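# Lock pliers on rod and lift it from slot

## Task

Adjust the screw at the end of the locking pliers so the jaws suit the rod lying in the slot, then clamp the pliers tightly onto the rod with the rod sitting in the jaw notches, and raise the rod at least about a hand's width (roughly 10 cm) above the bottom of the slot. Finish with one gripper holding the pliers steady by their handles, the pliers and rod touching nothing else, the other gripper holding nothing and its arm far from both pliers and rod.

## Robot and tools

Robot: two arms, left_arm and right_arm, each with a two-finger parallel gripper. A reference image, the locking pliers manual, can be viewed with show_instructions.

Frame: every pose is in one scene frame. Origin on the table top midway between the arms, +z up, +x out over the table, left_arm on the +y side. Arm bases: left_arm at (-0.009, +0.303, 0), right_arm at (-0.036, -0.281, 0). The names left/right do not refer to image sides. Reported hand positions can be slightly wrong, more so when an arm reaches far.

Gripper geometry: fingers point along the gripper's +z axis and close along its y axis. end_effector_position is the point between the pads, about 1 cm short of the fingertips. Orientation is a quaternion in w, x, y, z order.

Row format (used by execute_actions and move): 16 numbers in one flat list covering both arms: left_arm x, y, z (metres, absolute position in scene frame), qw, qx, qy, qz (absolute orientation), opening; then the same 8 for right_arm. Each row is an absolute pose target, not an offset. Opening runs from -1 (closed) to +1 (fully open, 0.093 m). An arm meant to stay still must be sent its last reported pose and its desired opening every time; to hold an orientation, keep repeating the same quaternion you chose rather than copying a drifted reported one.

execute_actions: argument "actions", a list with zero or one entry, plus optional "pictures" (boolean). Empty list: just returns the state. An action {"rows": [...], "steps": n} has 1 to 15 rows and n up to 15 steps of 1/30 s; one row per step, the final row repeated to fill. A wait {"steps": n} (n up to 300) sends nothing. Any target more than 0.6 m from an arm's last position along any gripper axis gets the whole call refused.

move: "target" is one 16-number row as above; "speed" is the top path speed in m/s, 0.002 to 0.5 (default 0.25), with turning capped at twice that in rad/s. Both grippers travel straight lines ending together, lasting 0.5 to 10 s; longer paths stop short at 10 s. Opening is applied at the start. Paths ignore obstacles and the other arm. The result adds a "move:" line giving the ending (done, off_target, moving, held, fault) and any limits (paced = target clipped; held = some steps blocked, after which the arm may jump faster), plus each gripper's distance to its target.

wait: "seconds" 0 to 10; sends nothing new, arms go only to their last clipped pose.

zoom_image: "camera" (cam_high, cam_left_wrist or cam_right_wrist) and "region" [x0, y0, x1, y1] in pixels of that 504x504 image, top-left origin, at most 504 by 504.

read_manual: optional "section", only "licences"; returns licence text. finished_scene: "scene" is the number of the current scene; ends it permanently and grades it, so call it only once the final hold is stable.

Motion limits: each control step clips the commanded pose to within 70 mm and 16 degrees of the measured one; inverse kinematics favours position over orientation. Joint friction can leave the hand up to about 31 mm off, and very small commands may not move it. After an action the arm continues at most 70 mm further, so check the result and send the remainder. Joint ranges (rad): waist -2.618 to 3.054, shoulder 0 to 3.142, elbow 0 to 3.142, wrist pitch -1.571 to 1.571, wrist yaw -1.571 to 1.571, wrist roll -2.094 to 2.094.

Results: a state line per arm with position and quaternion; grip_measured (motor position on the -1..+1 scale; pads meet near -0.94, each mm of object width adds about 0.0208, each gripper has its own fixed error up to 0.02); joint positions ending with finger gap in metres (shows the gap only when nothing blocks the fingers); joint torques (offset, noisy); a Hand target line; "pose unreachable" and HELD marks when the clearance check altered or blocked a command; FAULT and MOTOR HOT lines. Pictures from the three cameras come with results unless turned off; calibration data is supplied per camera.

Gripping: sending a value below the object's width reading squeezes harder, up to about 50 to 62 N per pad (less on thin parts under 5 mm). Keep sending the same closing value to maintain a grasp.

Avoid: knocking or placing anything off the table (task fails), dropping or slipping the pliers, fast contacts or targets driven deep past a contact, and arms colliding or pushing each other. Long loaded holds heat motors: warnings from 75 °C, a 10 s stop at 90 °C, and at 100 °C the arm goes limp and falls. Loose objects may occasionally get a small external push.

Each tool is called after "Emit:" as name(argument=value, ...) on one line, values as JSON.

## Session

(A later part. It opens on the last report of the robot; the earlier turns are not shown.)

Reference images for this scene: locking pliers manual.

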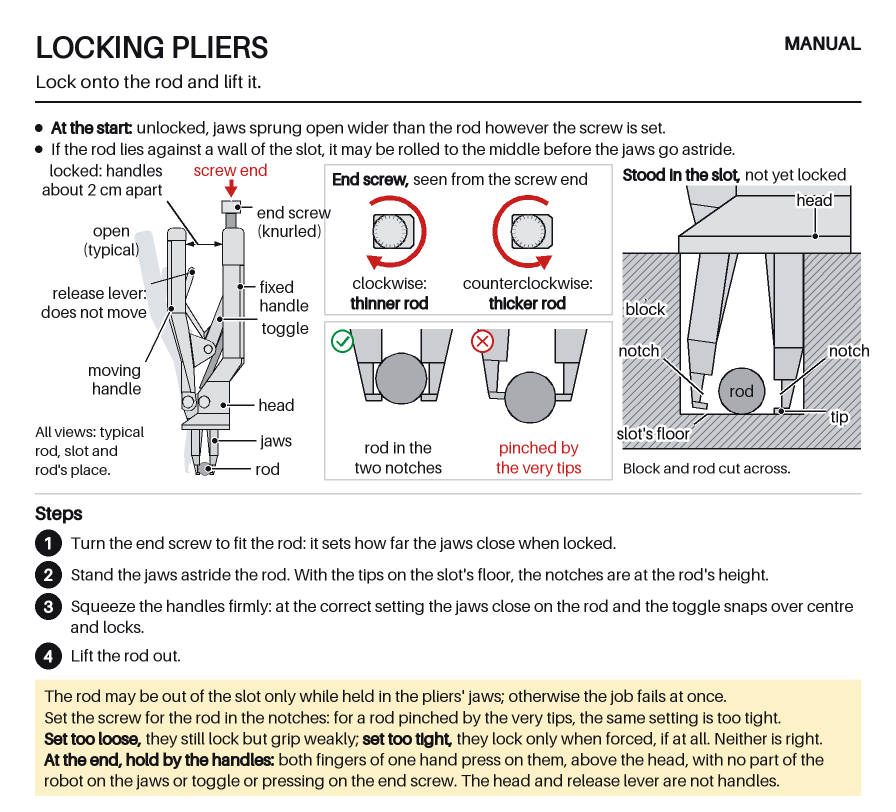

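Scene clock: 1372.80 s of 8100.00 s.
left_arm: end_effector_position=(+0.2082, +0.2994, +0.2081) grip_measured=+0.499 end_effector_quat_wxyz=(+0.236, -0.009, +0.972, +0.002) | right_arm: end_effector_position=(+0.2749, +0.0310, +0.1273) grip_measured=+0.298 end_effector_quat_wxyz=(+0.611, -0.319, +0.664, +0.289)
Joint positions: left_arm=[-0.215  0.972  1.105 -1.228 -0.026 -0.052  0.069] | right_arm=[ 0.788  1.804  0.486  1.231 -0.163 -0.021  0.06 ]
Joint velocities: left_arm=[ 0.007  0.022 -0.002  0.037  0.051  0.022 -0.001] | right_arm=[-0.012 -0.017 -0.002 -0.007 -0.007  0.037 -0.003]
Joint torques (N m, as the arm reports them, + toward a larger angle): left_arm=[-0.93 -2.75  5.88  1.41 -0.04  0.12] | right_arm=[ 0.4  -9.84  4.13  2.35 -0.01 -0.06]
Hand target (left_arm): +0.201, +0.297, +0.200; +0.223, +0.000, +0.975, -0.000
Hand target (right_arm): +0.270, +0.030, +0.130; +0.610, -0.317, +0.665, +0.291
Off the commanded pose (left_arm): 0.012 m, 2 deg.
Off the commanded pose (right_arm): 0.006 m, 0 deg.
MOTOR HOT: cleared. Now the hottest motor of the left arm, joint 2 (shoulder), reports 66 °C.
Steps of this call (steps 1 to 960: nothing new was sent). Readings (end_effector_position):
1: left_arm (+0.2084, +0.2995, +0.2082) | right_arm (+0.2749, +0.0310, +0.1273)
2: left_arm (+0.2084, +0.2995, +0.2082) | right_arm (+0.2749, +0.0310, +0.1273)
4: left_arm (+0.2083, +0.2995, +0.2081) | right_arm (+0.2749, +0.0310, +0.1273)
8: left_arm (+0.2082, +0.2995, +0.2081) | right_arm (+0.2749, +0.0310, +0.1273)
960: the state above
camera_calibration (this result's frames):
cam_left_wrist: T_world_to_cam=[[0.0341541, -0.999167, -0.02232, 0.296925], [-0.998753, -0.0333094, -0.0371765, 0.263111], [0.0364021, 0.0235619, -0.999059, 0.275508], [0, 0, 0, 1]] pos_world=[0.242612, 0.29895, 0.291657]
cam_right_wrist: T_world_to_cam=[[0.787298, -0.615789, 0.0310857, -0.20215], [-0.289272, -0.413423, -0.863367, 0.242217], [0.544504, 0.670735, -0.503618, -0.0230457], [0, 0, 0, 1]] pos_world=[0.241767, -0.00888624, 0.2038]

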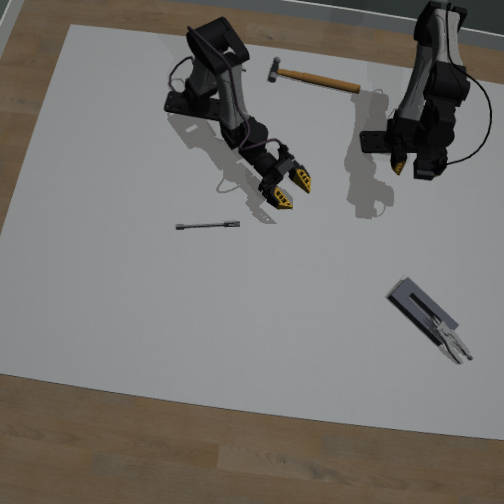

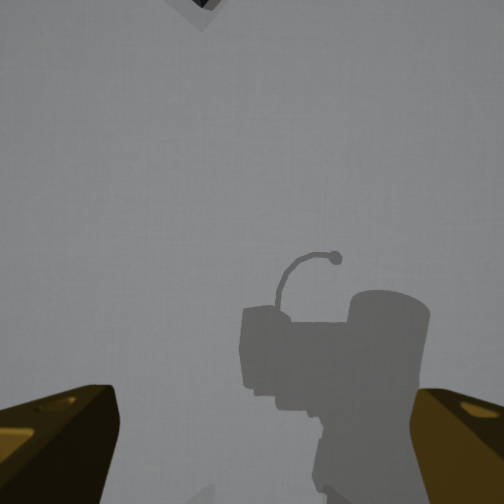

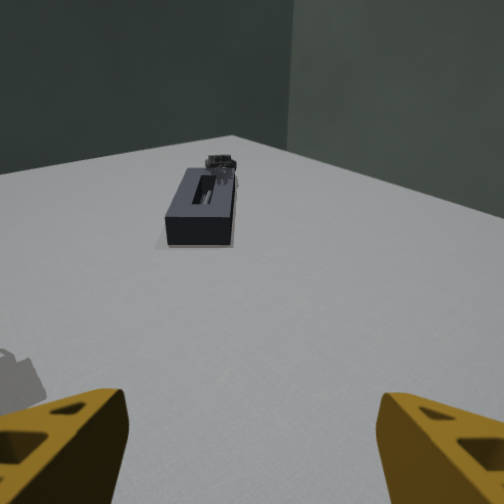

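Emit:
wait(seconds=10)

Emit:
wait(seconds=10)

Emit:
wait(seconds=10)

Emit:
move(target=[0.50,0.385,0.15,0.17,-0.424,0.886,0.08,0.5,0.27,0.03,0.13,0.61,-0.317,0.665,0.291,0.3], speed=0.15)

Emit:
zoom_image(camera="cam_left_wrist", region=[220,140,360,280])

Scene clock: 1385.07 s of 8100.00 s.
left_arm: end_effector_position=(+0.2082, +0.2994, +0.2081) grip_measured=+0.499 end_effector_quat_wxyz=(+0.236, -0.009, +0.972, +0.002) | right_arm: end_effector_position=(+0.2749, +0.0310, +0.1273) grip_measured=+0.298 end_effector_quat_wxyz=(+0.611, -0.319, +0.664, +0.289)
Joint positions: left_arm=[-0.215  0.972  1.105 -1.228 -0.026 -0.052  0.069] | right_arm=[ 0.788  1.804  0.486  1.231 -0.163 -0.021  0.06 ]
Joint velocities: left_arm=[-0.007 -0.012 -0.002  0.037 -0.022  0.022  0.002] | right_arm=[ 0.017 -0.012 -0.017  0.051  0.022  0.022  0.001]
Joint torques (N m, as the arm reports them, + toward a larger angle): left_arm=[-0.95 -2.91  5.93  1.4  -0.04  0.14] | right_arm=[ 0.43 -9.84  4.13  2.36 -0.01 -0.06]
Hand target (left_arm): +0.201, +0.297, +0.200; +0.223, +0.000, +0.975, -0.000
Hand target (right_arm): +0.270, +0.030, +0.130; +0.610, -0.317, +0.665, +0.291
Off the commanded pose (left_arm): 0.012 m, 2 deg.
Off the commanded pose (right_arm): 0.006 m, 0 deg.
Steps of this call (steps 1 to 368: nothing new was sent). Readings (end_effector_position):
1: left_arm (+0.2082, +0.2994, +0.2081) | right_arm (+0.2749, +0.0310, +0.1273)
2: left_arm (+0.2082, +0.2994, +0.2081) | right_arm (+0.2749, +0.0310, +0.1273)
4: left_arm (+0.2082, +0.2994, +0.2081) | right_arm (+0.2749, +0.0310, +0.1273)
8: left_arm (+0.2082, +0.2994, +0.2081) | right_arm (+0.2749, +0.0310, +0.1273)
368: the state above
camera_calibration (this result's frames):
cam_left_wrist: T_world_to_cam=[[0.0341541, -0.999167, -0.02232, 0.296925], [-0.998753, -0.0333094, -0.0371765, 0.263111], [0.0364021, 0.0235619, -0.999059, 0.275508], [0, 0, 0, 1]] pos_world=[0.242612, 0.29895, 0.291657]
cam_right_wrist: T_world_to_cam=[[0.787298, -0.615789, 0.0310857, -0.20215], [-0.289272, -0.413423, -0.863367, 0.242217], [0.544504, 0.670735, -0.503618, -0.0230457], [0, 0, 0, 1]] pos_world=[0.241767, -0.00888624, 0.2038]

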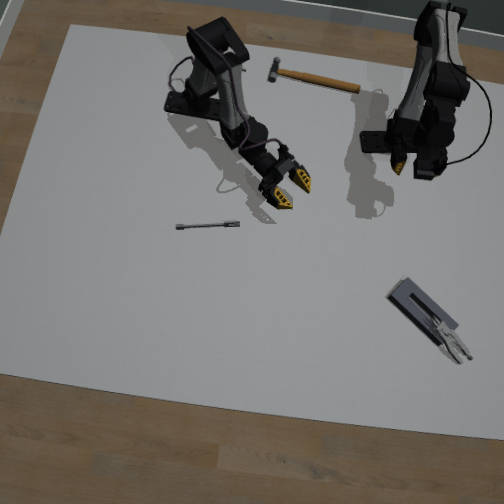

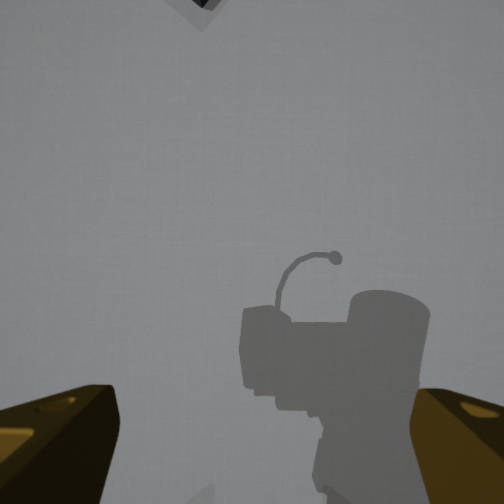

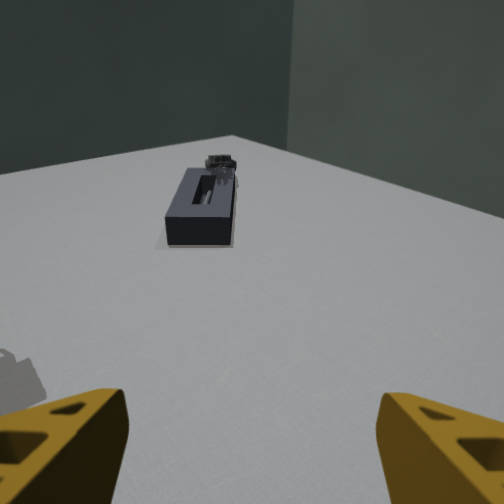

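Scene clock: 1395.07 s of 8100.00 s.
left_arm: end_effector_position=(+0.2082, +0.2994, +0.2081) grip_measured=+0.499 end_effector_quat_wxyz=(+0.236, -0.009, +0.972, +0.002) | right_arm: end_effector_position=(+0.2749, +0.0310, +0.1273) grip_measured=+0.298 end_effector_quat_wxyz=(+0.611, -0.319, +0.664, +0.289)
Joint positions: left_arm=[-0.215  0.972  1.105 -1.228 -0.026 -0.052  0.069] | right_arm=[ 0.788  1.804  0.486  1.231 -0.163 -0.021  0.06 ]
Joint velocities: left_arm=[-0.002 -0.002 -0.002  0.037 -0.066 -0.051 -0.001] | right_arm=[-0.002  0.007 -0.002  0.051  0.007 -0.051 -0.003]
Joint torques (N m, as the arm reports them, + toward a larger angle): left_arm=[-0.92 -2.81  5.83  1.39 -0.05  0.13] | right_arm=[ 0.46 -9.76  4.14  2.35 -0.01 -0.06]
Hand target (left_arm): +0.201, +0.297, +0.200; +0.223, +0.000, +0.975, -0.000
Hand target (right_arm): +0.270, +0.030, +0.130; +0.610, -0.317, +0.665, +0.291
Off the commanded pose (left_arm): 0.012 m, 2 deg.
Off the commanded pose (right_arm): 0.006 m, 0 deg.
Steps of this call (steps 1 to 300: nothing new was sent). Readings (end_effector_position):
1: left_arm (+0.2082, +0.2994, +0.2081) | right_arm (+0.2749, +0.0310, +0.1273)
2: left_arm (+0.2082, +0.2994, +0.2081) | right_arm (+0.2749, +0.0310, +0.1273)
4: left_arm (+0.2082, +0.2994, +0.2081) | right_arm (+0.2749, +0.0310, +0.1273)
8: left_arm (+0.2082, +0.2994, +0.2081) | right_arm (+0.2749, +0.0310, +0.1273)
300: the state above
camera_calibration (this result's frames):
cam_left_wrist: T_world_to_cam=[[0.0341541, -0.999167, -0.02232, 0.296925], [-0.998753, -0.0333094, -0.0371765, 0.263111], [0.0364021, 0.0235619, -0.999059, 0.275508], [0, 0, 0, 1]] pos_world=[0.242612, 0.29895, 0.291657]
cam_right_wrist: T_world_to_cam=[[0.787298, -0.615789, 0.0310857, -0.20215], [-0.289272, -0.413423, -0.863367, 0.242217], [0.544504, 0.670735, -0.503618, -0.0230457], [0, 0, 0, 1]] pos_world=[0.241767, -0.00888624, 0.2038]

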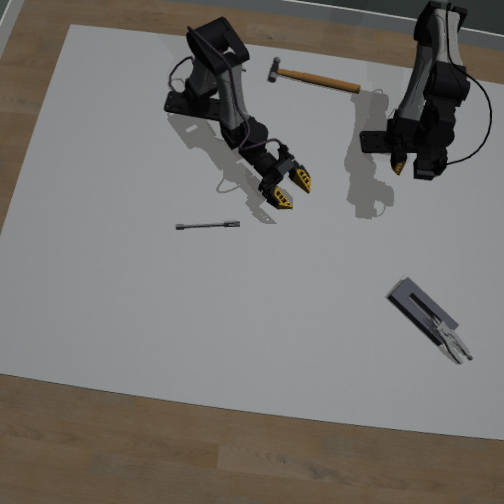

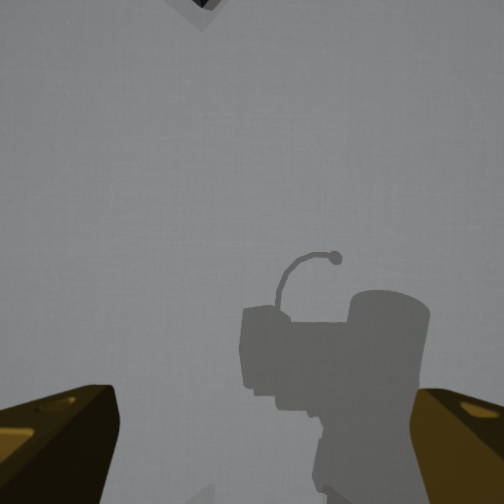

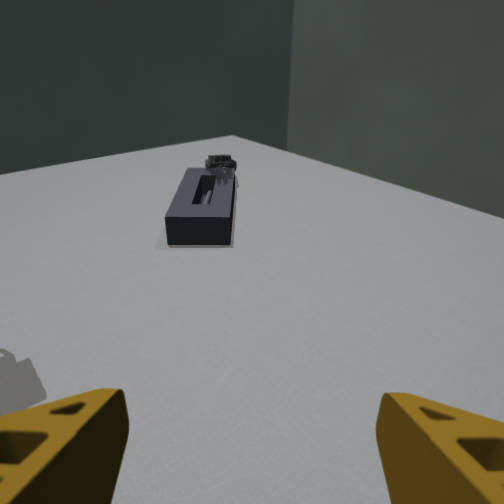

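Scene clock: 1405.07 s of 8100.00 s.
left_arm: end_effector_position=(+0.2082, +0.2994, +0.2081) grip_measured=+0.499 end_effector_quat_wxyz=(+0.236, -0.009, +0.972, +0.002) | right_arm: end_effector_position=(+0.2749, +0.0310, +0.1273) grip_measured=+0.298 end_effector_quat_wxyz=(+0.611, -0.319, +0.664, +0.289)
Joint positions: left_arm=[-0.215  0.972  1.105 -1.228 -0.026 -0.052  0.069] | right_arm=[ 0.788  1.804  0.486  1.231 -0.163 -0.021  0.06 ]
Joint velocities: left_arm=[ 0.002  0.022 -0.007 -0.007 -0.066  0.007  0.001] | right_arm=[ 0.022  0.002 -0.002  0.022  0.022 -0.051 -0.001]
Joint torques (N m, as the arm reports them, + toward a larger angle): left_arm=[-1.06 -2.98  5.91  1.39 -0.03  0.14] | right_arm=[ 0.39 -9.81  4.13  2.35 -0.01 -0.06]
Hand target (left_arm): +0.201, +0.297, +0.200; +0.223, +0.000, +0.975, -0.000
Hand target (right_arm): +0.270, +0.030, +0.130; +0.610, -0.317, +0.665, +0.291
Off the commanded pose (left_arm): 0.012 m, 2 deg.
Off the commanded pose (right_arm): 0.006 m, 0 deg.
Steps of this call (steps 1 to 300: nothing new was sent). Readings (end_effector_position):
1: left_arm (+0.2082, +0.2994, +0.2081) | right_arm (+0.2749, +0.0310, +0.1273)
2: left_arm (+0.2082, +0.2994, +0.2081) | right_arm (+0.2749, +0.0310, +0.1273)
4: left_arm (+0.2082, +0.2994, +0.2081) | right_arm (+0.2749, +0.0310, +0.1273)
8: left_arm (+0.2082, +0.2994, +0.2081) | right_arm (+0.2749, +0.0310, +0.1273)
300: the state above
camera_calibration (this result's frames):
cam_left_wrist: T_world_to_cam=[[0.0341541, -0.999167, -0.02232, 0.296925], [-0.998753, -0.0333094, -0.0371765, 0.263111], [0.0364021, 0.0235619, -0.999059, 0.275508], [0, 0, 0, 1]] pos_world=[0.242612, 0.29895, 0.291657]
cam_right_wrist: T_world_to_cam=[[0.787298, -0.615789, 0.0310857, -0.20215], [-0.289272, -0.413423, -0.863367, 0.242217], [0.544504, 0.670735, -0.503618, -0.0230457], [0, 0, 0, 1]] pos_world=[0.241767, -0.00888624, 0.2038]

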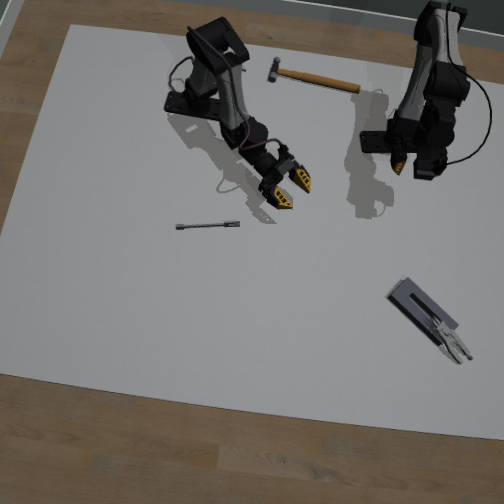

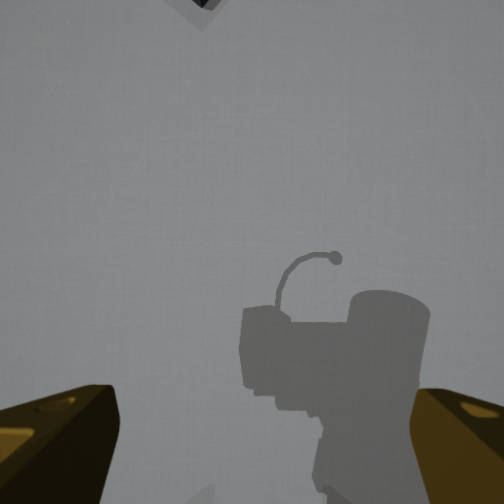

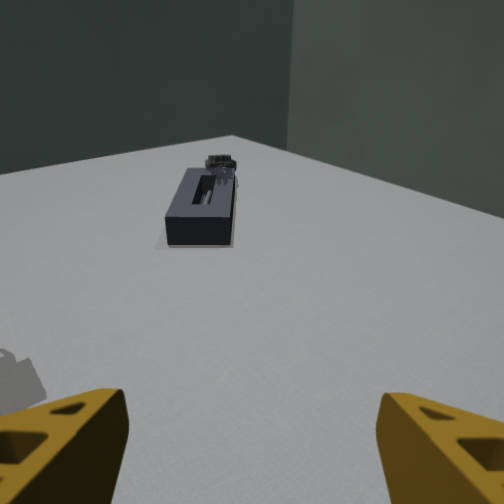

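Scene clock: 1408.90 s of 8100.00 s.
left_arm: end_effector_position=(+0.4988, +0.3831, +0.1528) grip_measured=+0.499 end_effector_quat_wxyz=(+0.171, -0.416, +0.890, +0.077) | right_arm: end_effector_position=(+0.2749, +0.0310, +0.1273) grip_measured=+0.298 end_effector_quat_wxyz=(+0.611, -0.319, +0.664, +0.289)
Joint positions: left_arm=[-0.106  2.38   2.484 -1.403 -0.264 -0.768  0.069] | right_arm=[ 0.788  1.804  0.486  1.231 -0.163 -0.021  0.06 ]
Joint velocities: left_arm=[ 0.002  0.007  0.002  0.037 -0.007 -0.051  0.   ] | right_arm=[-0.022 -0.002 -0.007  0.022  0.007  0.007  0.001]
Joint torques (N m, as the arm reports them, + toward a larger angle): left_arm=[  0.34 -14.03  10.85   0.87  -0.39  -0.07] | right_arm=[ 0.43 -9.78  4.13  2.35 -0.02 -0.06]
Hand target (left_arm): +0.500, +0.389, +0.150; +0.169, -0.424, +0.886, +0.081
Hand target (right_arm): +0.270, +0.030, +0.130; +0.610, -0.317, +0.665, +0.291
Off the commanded pose (left_arm): 0.004 m, 1 deg.
Off the commanded pose (right_arm): 0.006 m, 0 deg.
move: done
camera_calibration (this result's frames):
cam_left_wrist: T_world_to_cam=[[0.774414, -0.632398, -0.0188624, -0.140908], [-0.630354, -0.773778, 0.062623, 0.63874], [-0.0541981, -0.0366061, -0.997859, 0.275817], [0, 0, 0, 1]] pos_world=[0.526702, 0.415229, 0.232569]
cam_right_wrist: T_world_to_cam=[[0.787298, -0.615789, 0.0310857, -0.20215], [-0.289272, -0.413423, -0.863367, 0.242217], [0.544504, 0.670735, -0.503618, -0.0230457], [0, 0, 0, 1]] pos_world=[0.241767, -0.00888624, 0.2038]

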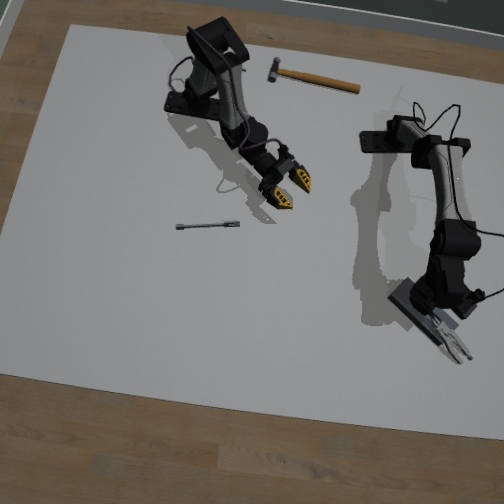

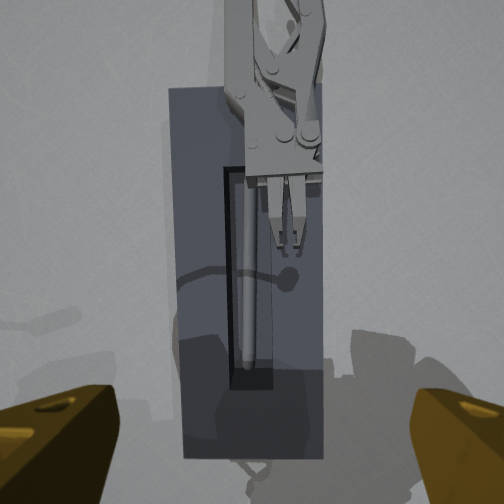

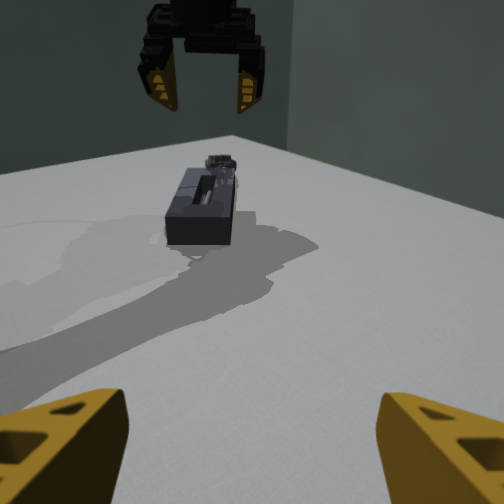

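Region (220, 140, 360, 280) of cam_left_wrist's 504x504 image, scaled by 3.600, with more detail than that image has.

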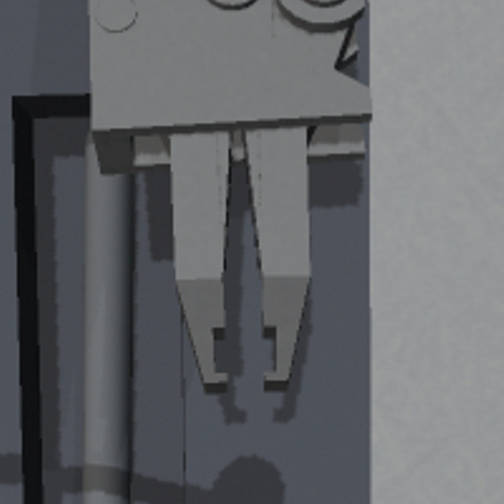

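Emit:
move(target=[0.537,0.405,0.10,0.305,-0.427,0.837,0.155,0.3,0.27,0.03,0.13,0.61,-0.317,0.665,0.291,0.3], speed=0.05)

Scene clock: 1420.33 s of 8100.00 s.
left_arm: end_effector_position=(+0.5399, +0.4093, +0.1043) grip_measured=+0.302 end_effector_quat_wxyz=(+0.304, -0.429, +0.836, +0.154) | right_arm: end_effector_position=(+0.2749, +0.0310, +0.1273) grip_measured=+0.298 end_effector_quat_wxyz=(+0.611, -0.319, +0.664, +0.289)
Joint positions: left_arm=[-0.138  2.32   2.05  -0.826 -0.527 -0.78   0.06 ] | right_arm=[ 0.788  1.804  0.486  1.231 -0.163 -0.021  0.06 ]
Joint velocities: left_arm=[-0.007  0.007 -0.002  0.022  0.007 -0.022  0.001] | right_arm=[-0.012 -0.002  0.002 -0.037  0.037 -0.007 -0.001]
Joint torques (N m, as the arm reports them, + toward a larger angle): left_arm=[ -0.9  -17.09   6.49   1.52  -0.49  -0.01] | right_arm=[ 0.4  -9.84  4.08  2.36 -0.01 -0.06]
Hand target (left_arm): +0.537, +0.405, +0.101; +0.303, -0.427, +0.837, +0.156
Hand target (right_arm): +0.270, +0.030, +0.130; +0.610, -0.317, +0.665, +0.291
Off the commanded pose (left_arm): 0.007 m, 0 deg.
Off the commanded pose (right_arm): 0.006 m, 0 deg.
move: done
camera_calibration (this result's frames):
cam_left_wrist: T_world_to_cam=[[0.822993, -0.56784, -0.01549, -0.210082], [-0.552681, -0.794126, -0.252801, 0.687247], [0.131249, 0.216614, -0.967394, 0.0236649], [0, 0, 0, 1]] pos_world=[0.549618, 0.421342, 0.193376]
cam_right_wrist: T_world_to_cam=[[0.787298, -0.615789, 0.0310857, -0.20215], [-0.289272, -0.413423, -0.863367, 0.242217], [0.544504, 0.670735, -0.503618, -0.0230457], [0, 0, 0, 1]] pos_world=[0.241767, -0.00888624, 0.2038]

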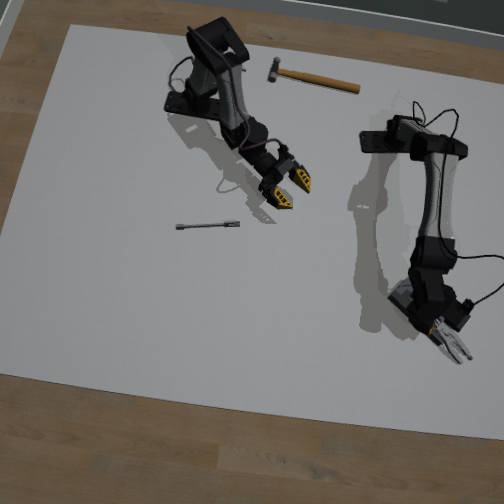

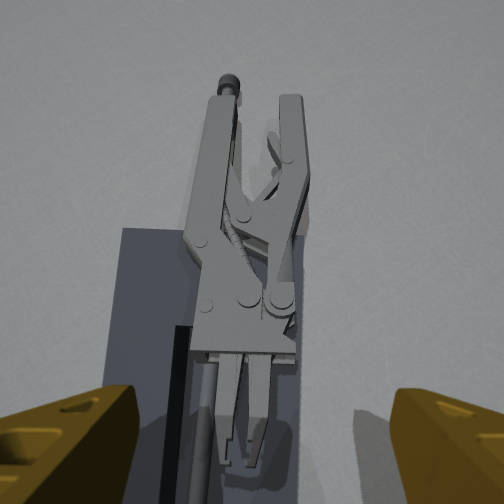

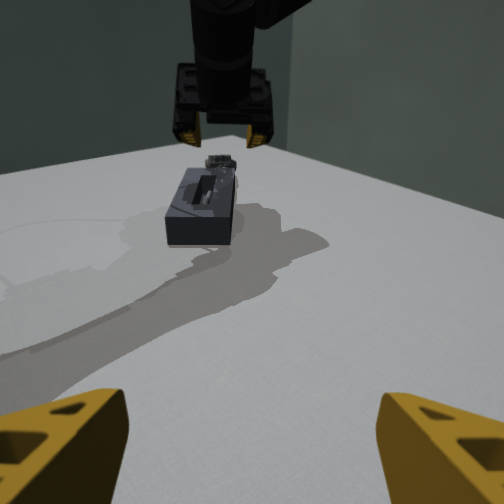

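Emit:
move(target=[0.544,0.428,0.064,0.305,-0.427,0.837,0.155,0.3,0.27,0.03,0.13,0.61,-0.317,0.665,0.291,0.3], speed=0.03)

Emit:
zoom_image(camera="cam_right_wrist", region=[160,110,280,210])

Scene clock: 1427.57 s of 8100.00 s.
left_arm: end_effector_position=(+0.5490, +0.4243, +0.0816) grip_measured=+0.302 end_effector_quat_wxyz=(+0.320, -0.429, +0.831, +0.149) | right_arm: end_effector_position=(+0.2749, +0.0310, +0.1273) grip_measured=+0.298 end_effector_quat_wxyz=(+0.611, -0.319, +0.664, +0.289)
Joint positions: left_arm=[-0.109  2.338  1.973 -0.678 -0.517 -0.744  0.06 ] | right_arm=[ 0.788  1.804  0.486  1.231 -0.163 -0.021  0.06 ]
Joint velocities: left_arm=[ 0.002 -0.002 -0.007  0.007 -0.022 -0.037 -0.   ] | right_arm=[ 0.002 -0.002 -0.007  0.022  0.095 -0.11  -0.   ]
Joint torques (N m, as the arm reports them, + toward a larger angle): left_arm=[  0.39 -14.85   6.78   1.61  -0.38   0.09] | right_arm=[ 0.44 -9.8   4.14  2.35 -0.01 -0.06]
Hand target (left_arm): +0.544, +0.428, +0.064; +0.305, -0.427, +0.837, +0.155
Hand target (right_arm): +0.270, +0.030, +0.130; +0.610, -0.317, +0.665, +0.291
Off the commanded pose (left_arm): 0.019 m, 2 deg.
Off the commanded pose (right_arm): 0.006 m, 0 deg.
move: off_target (left_arm)
camera_calibration (this result's frames):
cam_left_wrist: T_world_to_cam=[[0.821071, -0.570769, 0.00807886, -0.208997], [-0.54651, -0.790102, -0.277609, 0.695324], [0.164834, 0.223521, -0.96066, -0.0246367], [0, 0, 0, 1]] pos_world=[0.555664, 0.435595, 0.171049]
cam_right_wrist: T_world_to_cam=[[0.787298, -0.615789, 0.0310857, -0.20215], [-0.289272, -0.413423, -0.863367, 0.242217], [0.544504, 0.670735, -0.503618, -0.0230457], [0, 0, 0, 1]] pos_world=[0.241767, -0.00888624, 0.2038]

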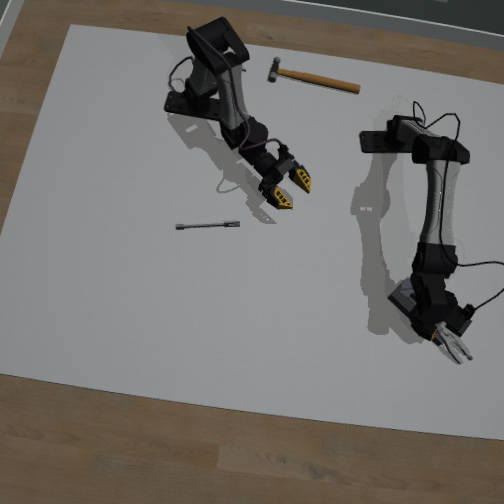

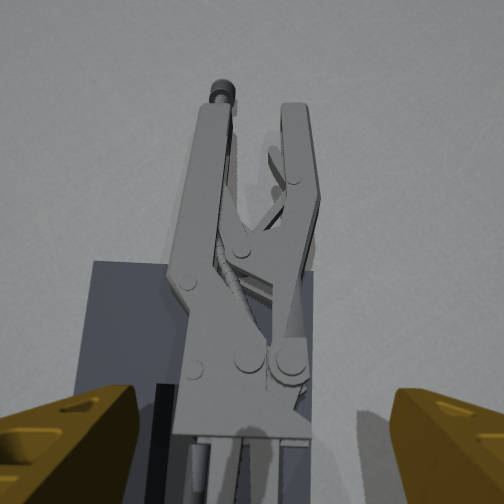

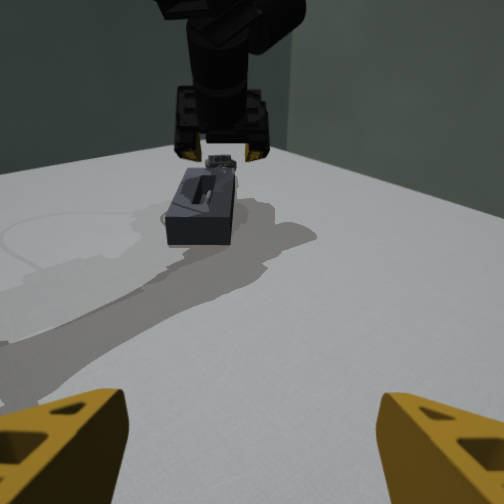

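Region (160, 110, 280, 210) of cam_right_wrist's 504x504 image, scaled by 4.200, with more detail than that image has.

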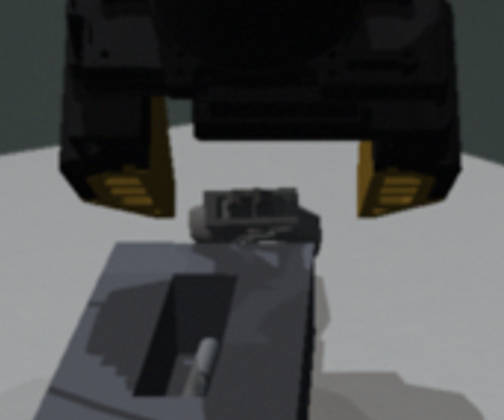

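Emit:
move(target=[0.545,0.436,0.048,0.305,-0.427,0.837,0.155,0.3,0.27,0.03,0.13,0.61,-0.317,0.665,0.291,0.3], speed=0.02)

Emit:
zoom_image(camera="cam_right_wrist", region=[160,110,280,210])

Scene clock: 1440.70 s of 8100.00 s.
left_arm: end_effector_position=(+0.5525, +0.4322, +0.0692) grip_measured=+0.302 end_effector_quat_wxyz=(+0.324, -0.430, +0.830, +0.147) | right_arm: end_effector_position=(+0.2749, +0.0310, +0.1273) grip_measured=+0.298 end_effector_quat_wxyz=(+0.611, -0.319, +0.664, +0.289)
Joint positions: left_arm=[-0.094  2.356  1.949 -0.619 -0.509 -0.728  0.06 ] | right_arm=[ 0.788  1.804  0.486  1.231 -0.163 -0.021  0.06 ]
Joint velocities: left_arm=[-0.002 -0.007 -0.017  0.051 -0.022  0.066  0.   ] | right_arm=[-0.002 -0.012 -0.017  0.007  0.022 -0.051 -0.001]
Joint torques (N m, as the arm reports them, + toward a larger angle): left_arm=[  0.26 -14.96   6.05   1.66  -0.38   0.12] | right_arm=[ 0.43 -9.82  4.12  2.35  0.   -0.05]
Hand target (left_arm): +0.545, +0.436, +0.048; +0.305, -0.427, +0.837, +0.155
Hand target (right_arm): +0.270, +0.030, +0.130; +0.610, -0.317, +0.665, +0.291
Off the commanded pose (left_arm): 0.023 m, 2 deg.
Off the commanded pose (right_arm): 0.006 m, 0 deg.
move: off_target (left_arm)
camera_calibration (this result's frames):
cam_left_wrist: T_world_to_cam=[[0.820591, -0.571309, 0.0153491, -0.207309], [-0.544419, -0.789575, -0.28316, 0.699089], [0.173891, 0.224002, -0.95895, -0.0442877], [0, 0, 0, 1]] pos_world=[0.558414, 0.443466, 0.158666]
cam_right_wrist: T_world_to_cam=[[0.787298, -0.615789, 0.0310857, -0.20215], [-0.289272, -0.413423, -0.863367, 0.242217], [0.544504, 0.670735, -0.503618, -0.0230457], [0, 0, 0, 1]] pos_world=[0.241767, -0.00888624, 0.2038]

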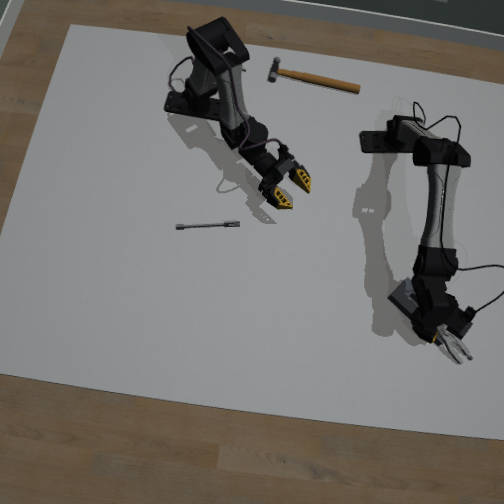

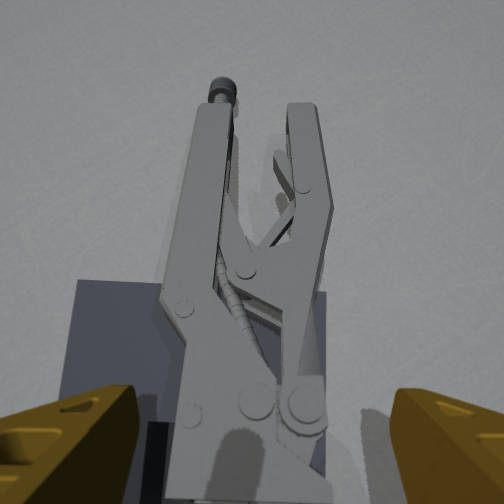

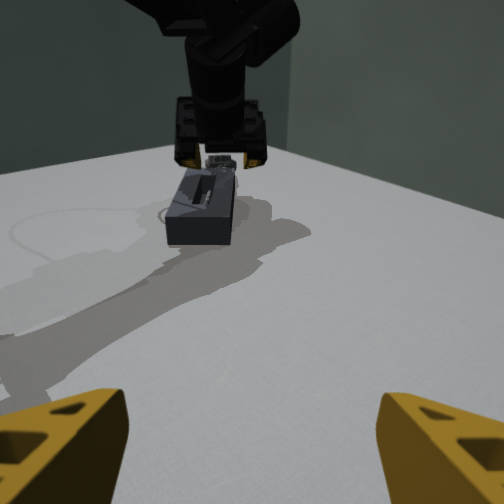

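Region (160, 110, 280, 210) of cam_right_wrist's 504x504 image, scaled by 4.200, with more detail than that image has.

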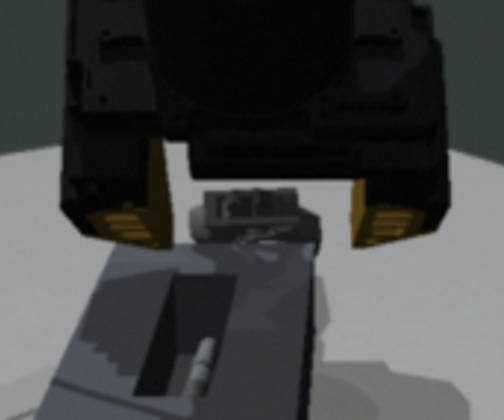

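Emit:
move(target=[0.542,0.433,0.040,0.305,-0.427,0.837,0.155,0.3,0.27,0.03,0.13,0.61,-0.317,0.665,0.291,0.3], speed=0.02)

Emit:
zoom_image(camera="cam_right_wrist", region=[160,110,280,210])

Scene clock: 1445.63 s of 8100.00 s.
left_arm: end_effector_position=(+0.5499, +0.4324, +0.0601) grip_measured=+0.302 end_effector_quat_wxyz=(+0.322, -0.429, +0.830, +0.149) | right_arm: end_effector_position=(+0.2749, +0.0310, +0.1273) grip_measured=+0.298 end_effector_quat_wxyz=(+0.611, -0.319, +0.664, +0.289)
Joint positions: left_arm=[-0.094  2.356  1.914 -0.588 -0.512 -0.727  0.06 ] | right_arm=[ 0.788  1.804  0.486  1.231 -0.163 -0.021  0.06 ]
Joint velocities: left_arm=[ 0.007 -0.012 -0.012  0.051 -0.037 -0.095 -0.001] | right_arm=[-0.002 -0.002 -0.027 -0.066  0.007 -0.037 -0.   ]
Joint torques (N m, as the arm reports them, + toward a larger angle): left_arm=[ -0.13 -15.22   5.65   1.67  -0.35   0.09] | right_arm=[ 0.41 -9.84  4.12  2.35  0.   -0.07]
Hand target (left_arm): +0.542, +0.433, +0.040; +0.305, -0.427, +0.837, +0.155
Hand target (right_arm): +0.270, +0.030, +0.130; +0.610, -0.317, +0.665, +0.291
Off the commanded pose (left_arm): 0.022 m, 2 deg.
Off the commanded pose (right_arm): 0.006 m, 0 deg.
move: off_target (left_arm)
camera_calibration (this result's frames):
cam_left_wrist: T_world_to_cam=[[0.821387, -0.57028, 0.0101968, -0.205479], [-0.5447, -0.789596, -0.282562, 0.695424], [0.169191, 0.226539, -0.959195, -0.0510748], [0, 0, 0, 1]] pos_world=[0.556217, 0.443493, 0.149605]
cam_right_wrist: T_world_to_cam=[[0.787298, -0.615789, 0.0310857, -0.20215], [-0.289272, -0.413423, -0.863367, 0.242217], [0.544504, 0.670735, -0.503618, -0.0230457], [0, 0, 0, 1]] pos_world=[0.241767, -0.00888624, 0.2038]

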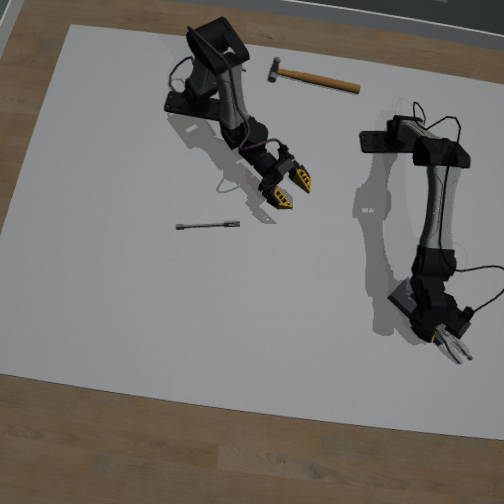

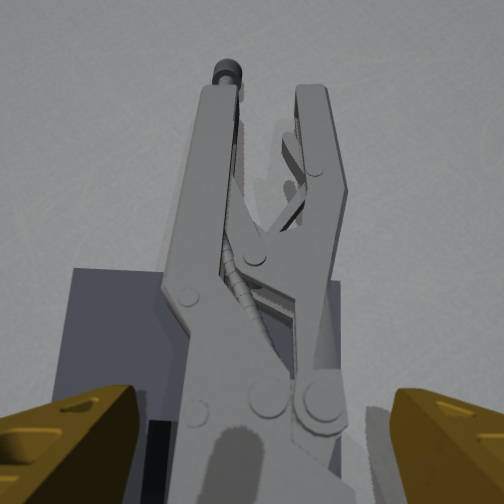

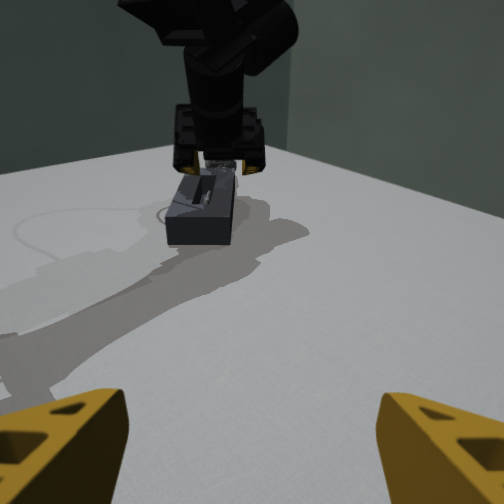

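Region (160, 110, 280, 210) of cam_right_wrist's 504x504 image, scaled by 4.200, with more detail than that image has.

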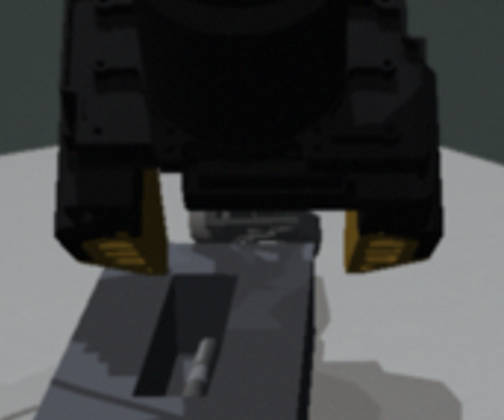

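Close.

Emit:
execute_actions(actions=[{"rows":[[0.542,0.433,0.042,0.305,-0.427,0.837,0.155,0.15,0.27,0.03,0.13,0.61,-0.317,0.665,0.291,0.3],[0.542,0.433,0.042,0.305,-0.427,0.837,0.155,0.05,0.27,0.03,0.13,0.61,-0.317,0.665,0.291,0.3],[0.542,0.433,0.042,0.305,-0.427,0.837,0.155,-0.05,0.27,0.03,0.13,0.61,-0.317,0.665,0.291,0.3],[0.542,0.433,0.042,0.305,-0.427,0.837,0.155,-0.12,0.27,0.03,0.13,0.61,-0.317,0.665,0.291,0.3],[0.542,0.433,0.042,0.305,-0.427,0.837,0.155,-0.18,0.27,0.03,0.13,0.61,-0.317,0.665,0.291,0.3],[0.542,0.433,0.042,0.305,-0.427,0.837,0.155,-0.22,0.27,0.03,0.13,0.61,-0.317,0.665,0.291,0.3],[0.542,0.433,0.042,0.305,-0.427,0.837,0.155,-0.26,0.27,0.03,0.13,0.61,-0.317,0.665,0.291,0.3],[0.542,0.433,0.042,0.305,-0.427,0.837,0.155,-0.30,0.27,0.03,0.13,0.61,-0.317,0.665,0.291,0.3],[0.542,0.433,0.042,0.305,-0.427,0.837,0.155,-0.34,0.27,0.03,0.13,0.61,-0.317,0.665,0.291,0.3],[0.542,0.433,0.042,0.305,-0.427,0.837,0.155,-0.38,0.27,0.03,0.13,0.61,-0.317,0.665,0.291,0.3],[0.542,0.433,0.042,0.305,-0.427,0.837,0.155,-0.42,0.27,0.03,0.13,0.61,-0.317,0.665,0.291,0.3]],"steps":15}])

Emit:
move(target=[0.54,0.42,0.11,0.305,-0.427,0.837,0.155,-0.42,0.27,0.03,0.13,0.61,-0.317,0.665,0.291,0.3], speed=0.04)

Scene clock: 1451.27 s of 8100.00 s.
left_arm: end_effector_position=(+0.5506, +0.4342, +0.0611) grip_measured=-0.406 end_effector_quat_wxyz=(+0.325, -0.431, +0.828, +0.151) | right_arm: end_effector_position=(+0.2749, +0.0310, +0.1273) grip_measured=+0.298 end_effector_quat_wxyz=(+0.611, -0.319, +0.664, +0.289)
Joint positions: left_arm=[-0.092  2.356  1.914 -0.581 -0.516 -0.727  0.026] | right_arm=[ 0.788  1.804  0.486  1.231 -0.163 -0.021  0.06 ]
Joint velocities: left_arm=[ 0.002 -0.002 -0.007 -0.051  0.007 -0.095 -0.   ] | right_arm=[-0.012 -0.007 -0.002 -0.022  0.007  0.037  0.   ]
Joint torques (N m, as the arm reports them, + toward a larger angle): left_arm=[ -0.2  -15.44   5.99   1.57  -0.34   0.07] | right_arm=[ 0.42 -9.79  4.14  2.35 -0.02 -0.05]
Hand target (left_arm): +0.542, +0.433, +0.042; +0.305, -0.427, +0.837, +0.155
Hand target (right_arm): +0.270, +0.030, +0.130; +0.610, -0.317, +0.665, +0.291
Off the commanded pose (left_arm): 0.021 m, 3 deg.
Off the commanded pose (right_arm): 0.006 m, 0 deg.
Steps of this call (steps 1 to 154: nothing new was sent; steps 155 to 169: all 15 steps of this action). Readings (end_effector_position):
155: left_arm (+0.5498, +0.4328, +0.0603) | right_arm (+0.2749, +0.0310, +0.1273)
156: left_arm (+0.5495, +0.4336, +0.0606) | right_arm (+0.2749, +0.0310, +0.1273)
158: left_arm (+0.5491, +0.4347, +0.0607) | right_arm (+0.2749, +0.0310, +0.1273)
162: left_arm (+0.5502, +0.4344, +0.0610) | right_arm (+0.2749, +0.0310, +0.1273)
169: the state above
camera_calibration (this result's frames):
cam_left_wrist: T_world_to_cam=[[0.82364, -0.566972, 0.0126283, -0.207861], [-0.539825, -0.790639, -0.288928, 0.695618], [0.173798, 0.231155, -0.957268, -0.0552931], [0, 0, 0, 1]] pos_world=[0.556325, 0.444913, 0.150678]
cam_right_wrist: T_world_to_cam=[[0.787298, -0.615789, 0.0310857, -0.20215], [-0.289272, -0.413423, -0.863367, 0.242217], [0.544504, 0.670735, -0.503618, -0.0230457], [0, 0, 0, 1]] pos_world=[0.241767, -0.00888624, 0.2038]

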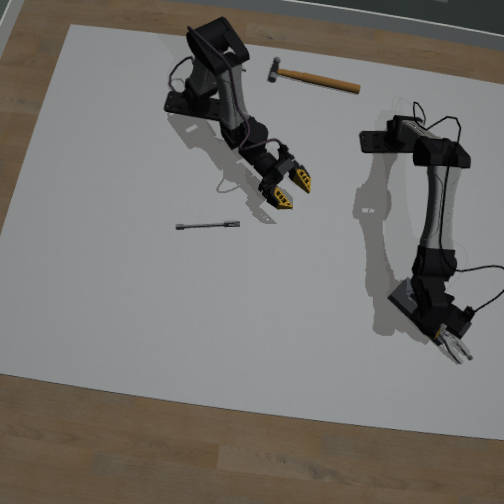

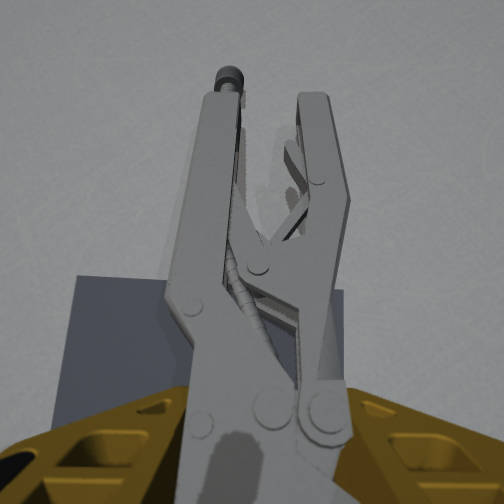

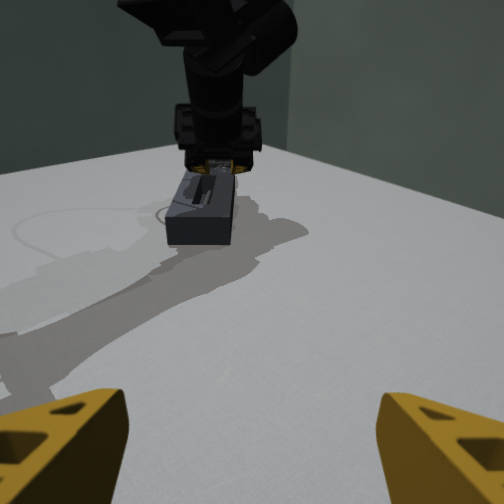

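Scene clock: 1453.30 s of 8100.00 s.
left_arm: end_effector_position=(+0.5301, +0.4220, +0.0855) grip_measured=-0.406 end_effector_quat_wxyz=(+0.276, -0.423, +0.848, +0.161) | right_arm: end_effector_position=(+0.2749, +0.0310, +0.1273) grip_measured=+0.298 end_effector_quat_wxyz=(+0.611, -0.319, +0.664, +0.289)
Joint positions: left_arm=[-0.108  2.33   2.018 -0.829 -0.503 -0.743  0.026] | right_arm=[ 0.788  1.804  0.486  1.231 -0.163 -0.021  0.06 ]
Joint velocities: left_arm=[ 0.007 -0.002 -0.017 -0.007 -0.066  0.022  0.   ] | right_arm=[-0.002 -0.007  0.002 -0.007  0.022  0.081 -0.001]
Joint torques (N m, as the arm reports them, + toward a larger angle): left_arm=[ -0.97 -18.46  12.03   1.42  -0.59  -0.06] | right_arm=[ 0.47 -9.83  4.13  2.35 -0.01 -0.06]
Hand target (left_arm): +0.539, +0.420, +0.110; +0.305, -0.427, +0.837, +0.154
Hand target (right_arm): +0.270, +0.030, +0.130; +0.610, -0.317, +0.665, +0.291
Off the commanded pose (left_arm): 0.027 m, 4 deg.
Off the commanded pose (right_arm): 0.006 m, 0 deg.
MOTOR HOT: a motor of the left arm reached 75 °C. Now the hottest motor of the left arm, joint 2 (shoulder), reports 75 °C. The controller's stop level is 90 °C. To cool a motor, set the load down, stop pushing, or move to a pose that needs little force.
move: off_target (left_arm)
camera_calibration (this result's frames):
cam_left_wrist: T_world_to_cam=[[0.815824, -0.575125, -0.0605129, -0.184323], [-0.573797, -0.791994, -0.208573, 0.693654], [0.0720296, 0.204881, -0.976133, 0.0410402], [0, 0, 0, 1]] pos_world=[0.545436, 0.434953, 0.173584]
cam_right_wrist: T_world_to_cam=[[0.787298, -0.615789, 0.0310857, -0.20215], [-0.289272, -0.413423, -0.863367, 0.242217], [0.544504, 0.670735, -0.503618, -0.0230457], [0, 0, 0, 1]] pos_world=[0.241767, -0.00888624, 0.2038]

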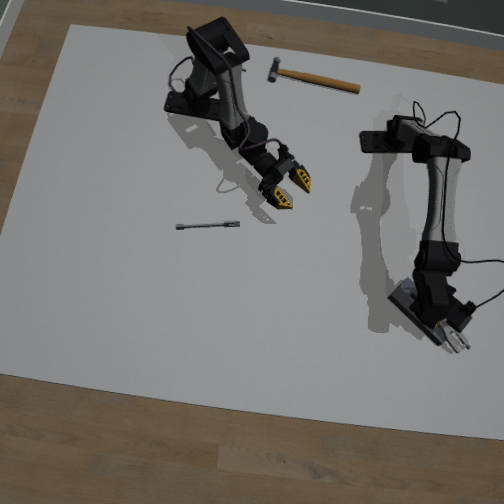

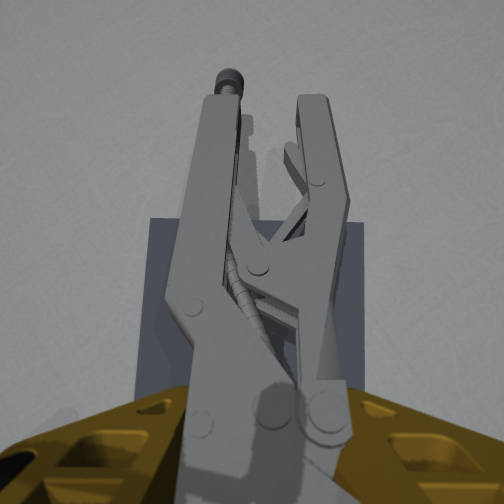

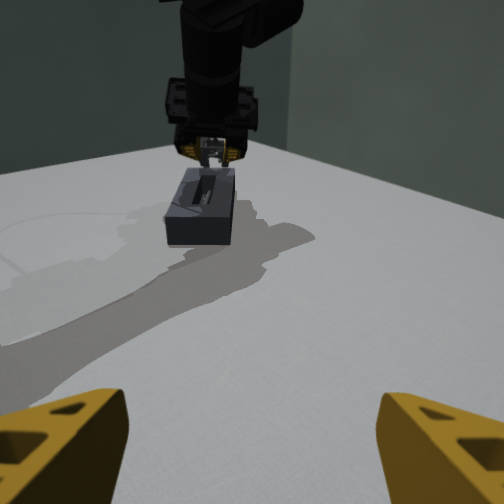

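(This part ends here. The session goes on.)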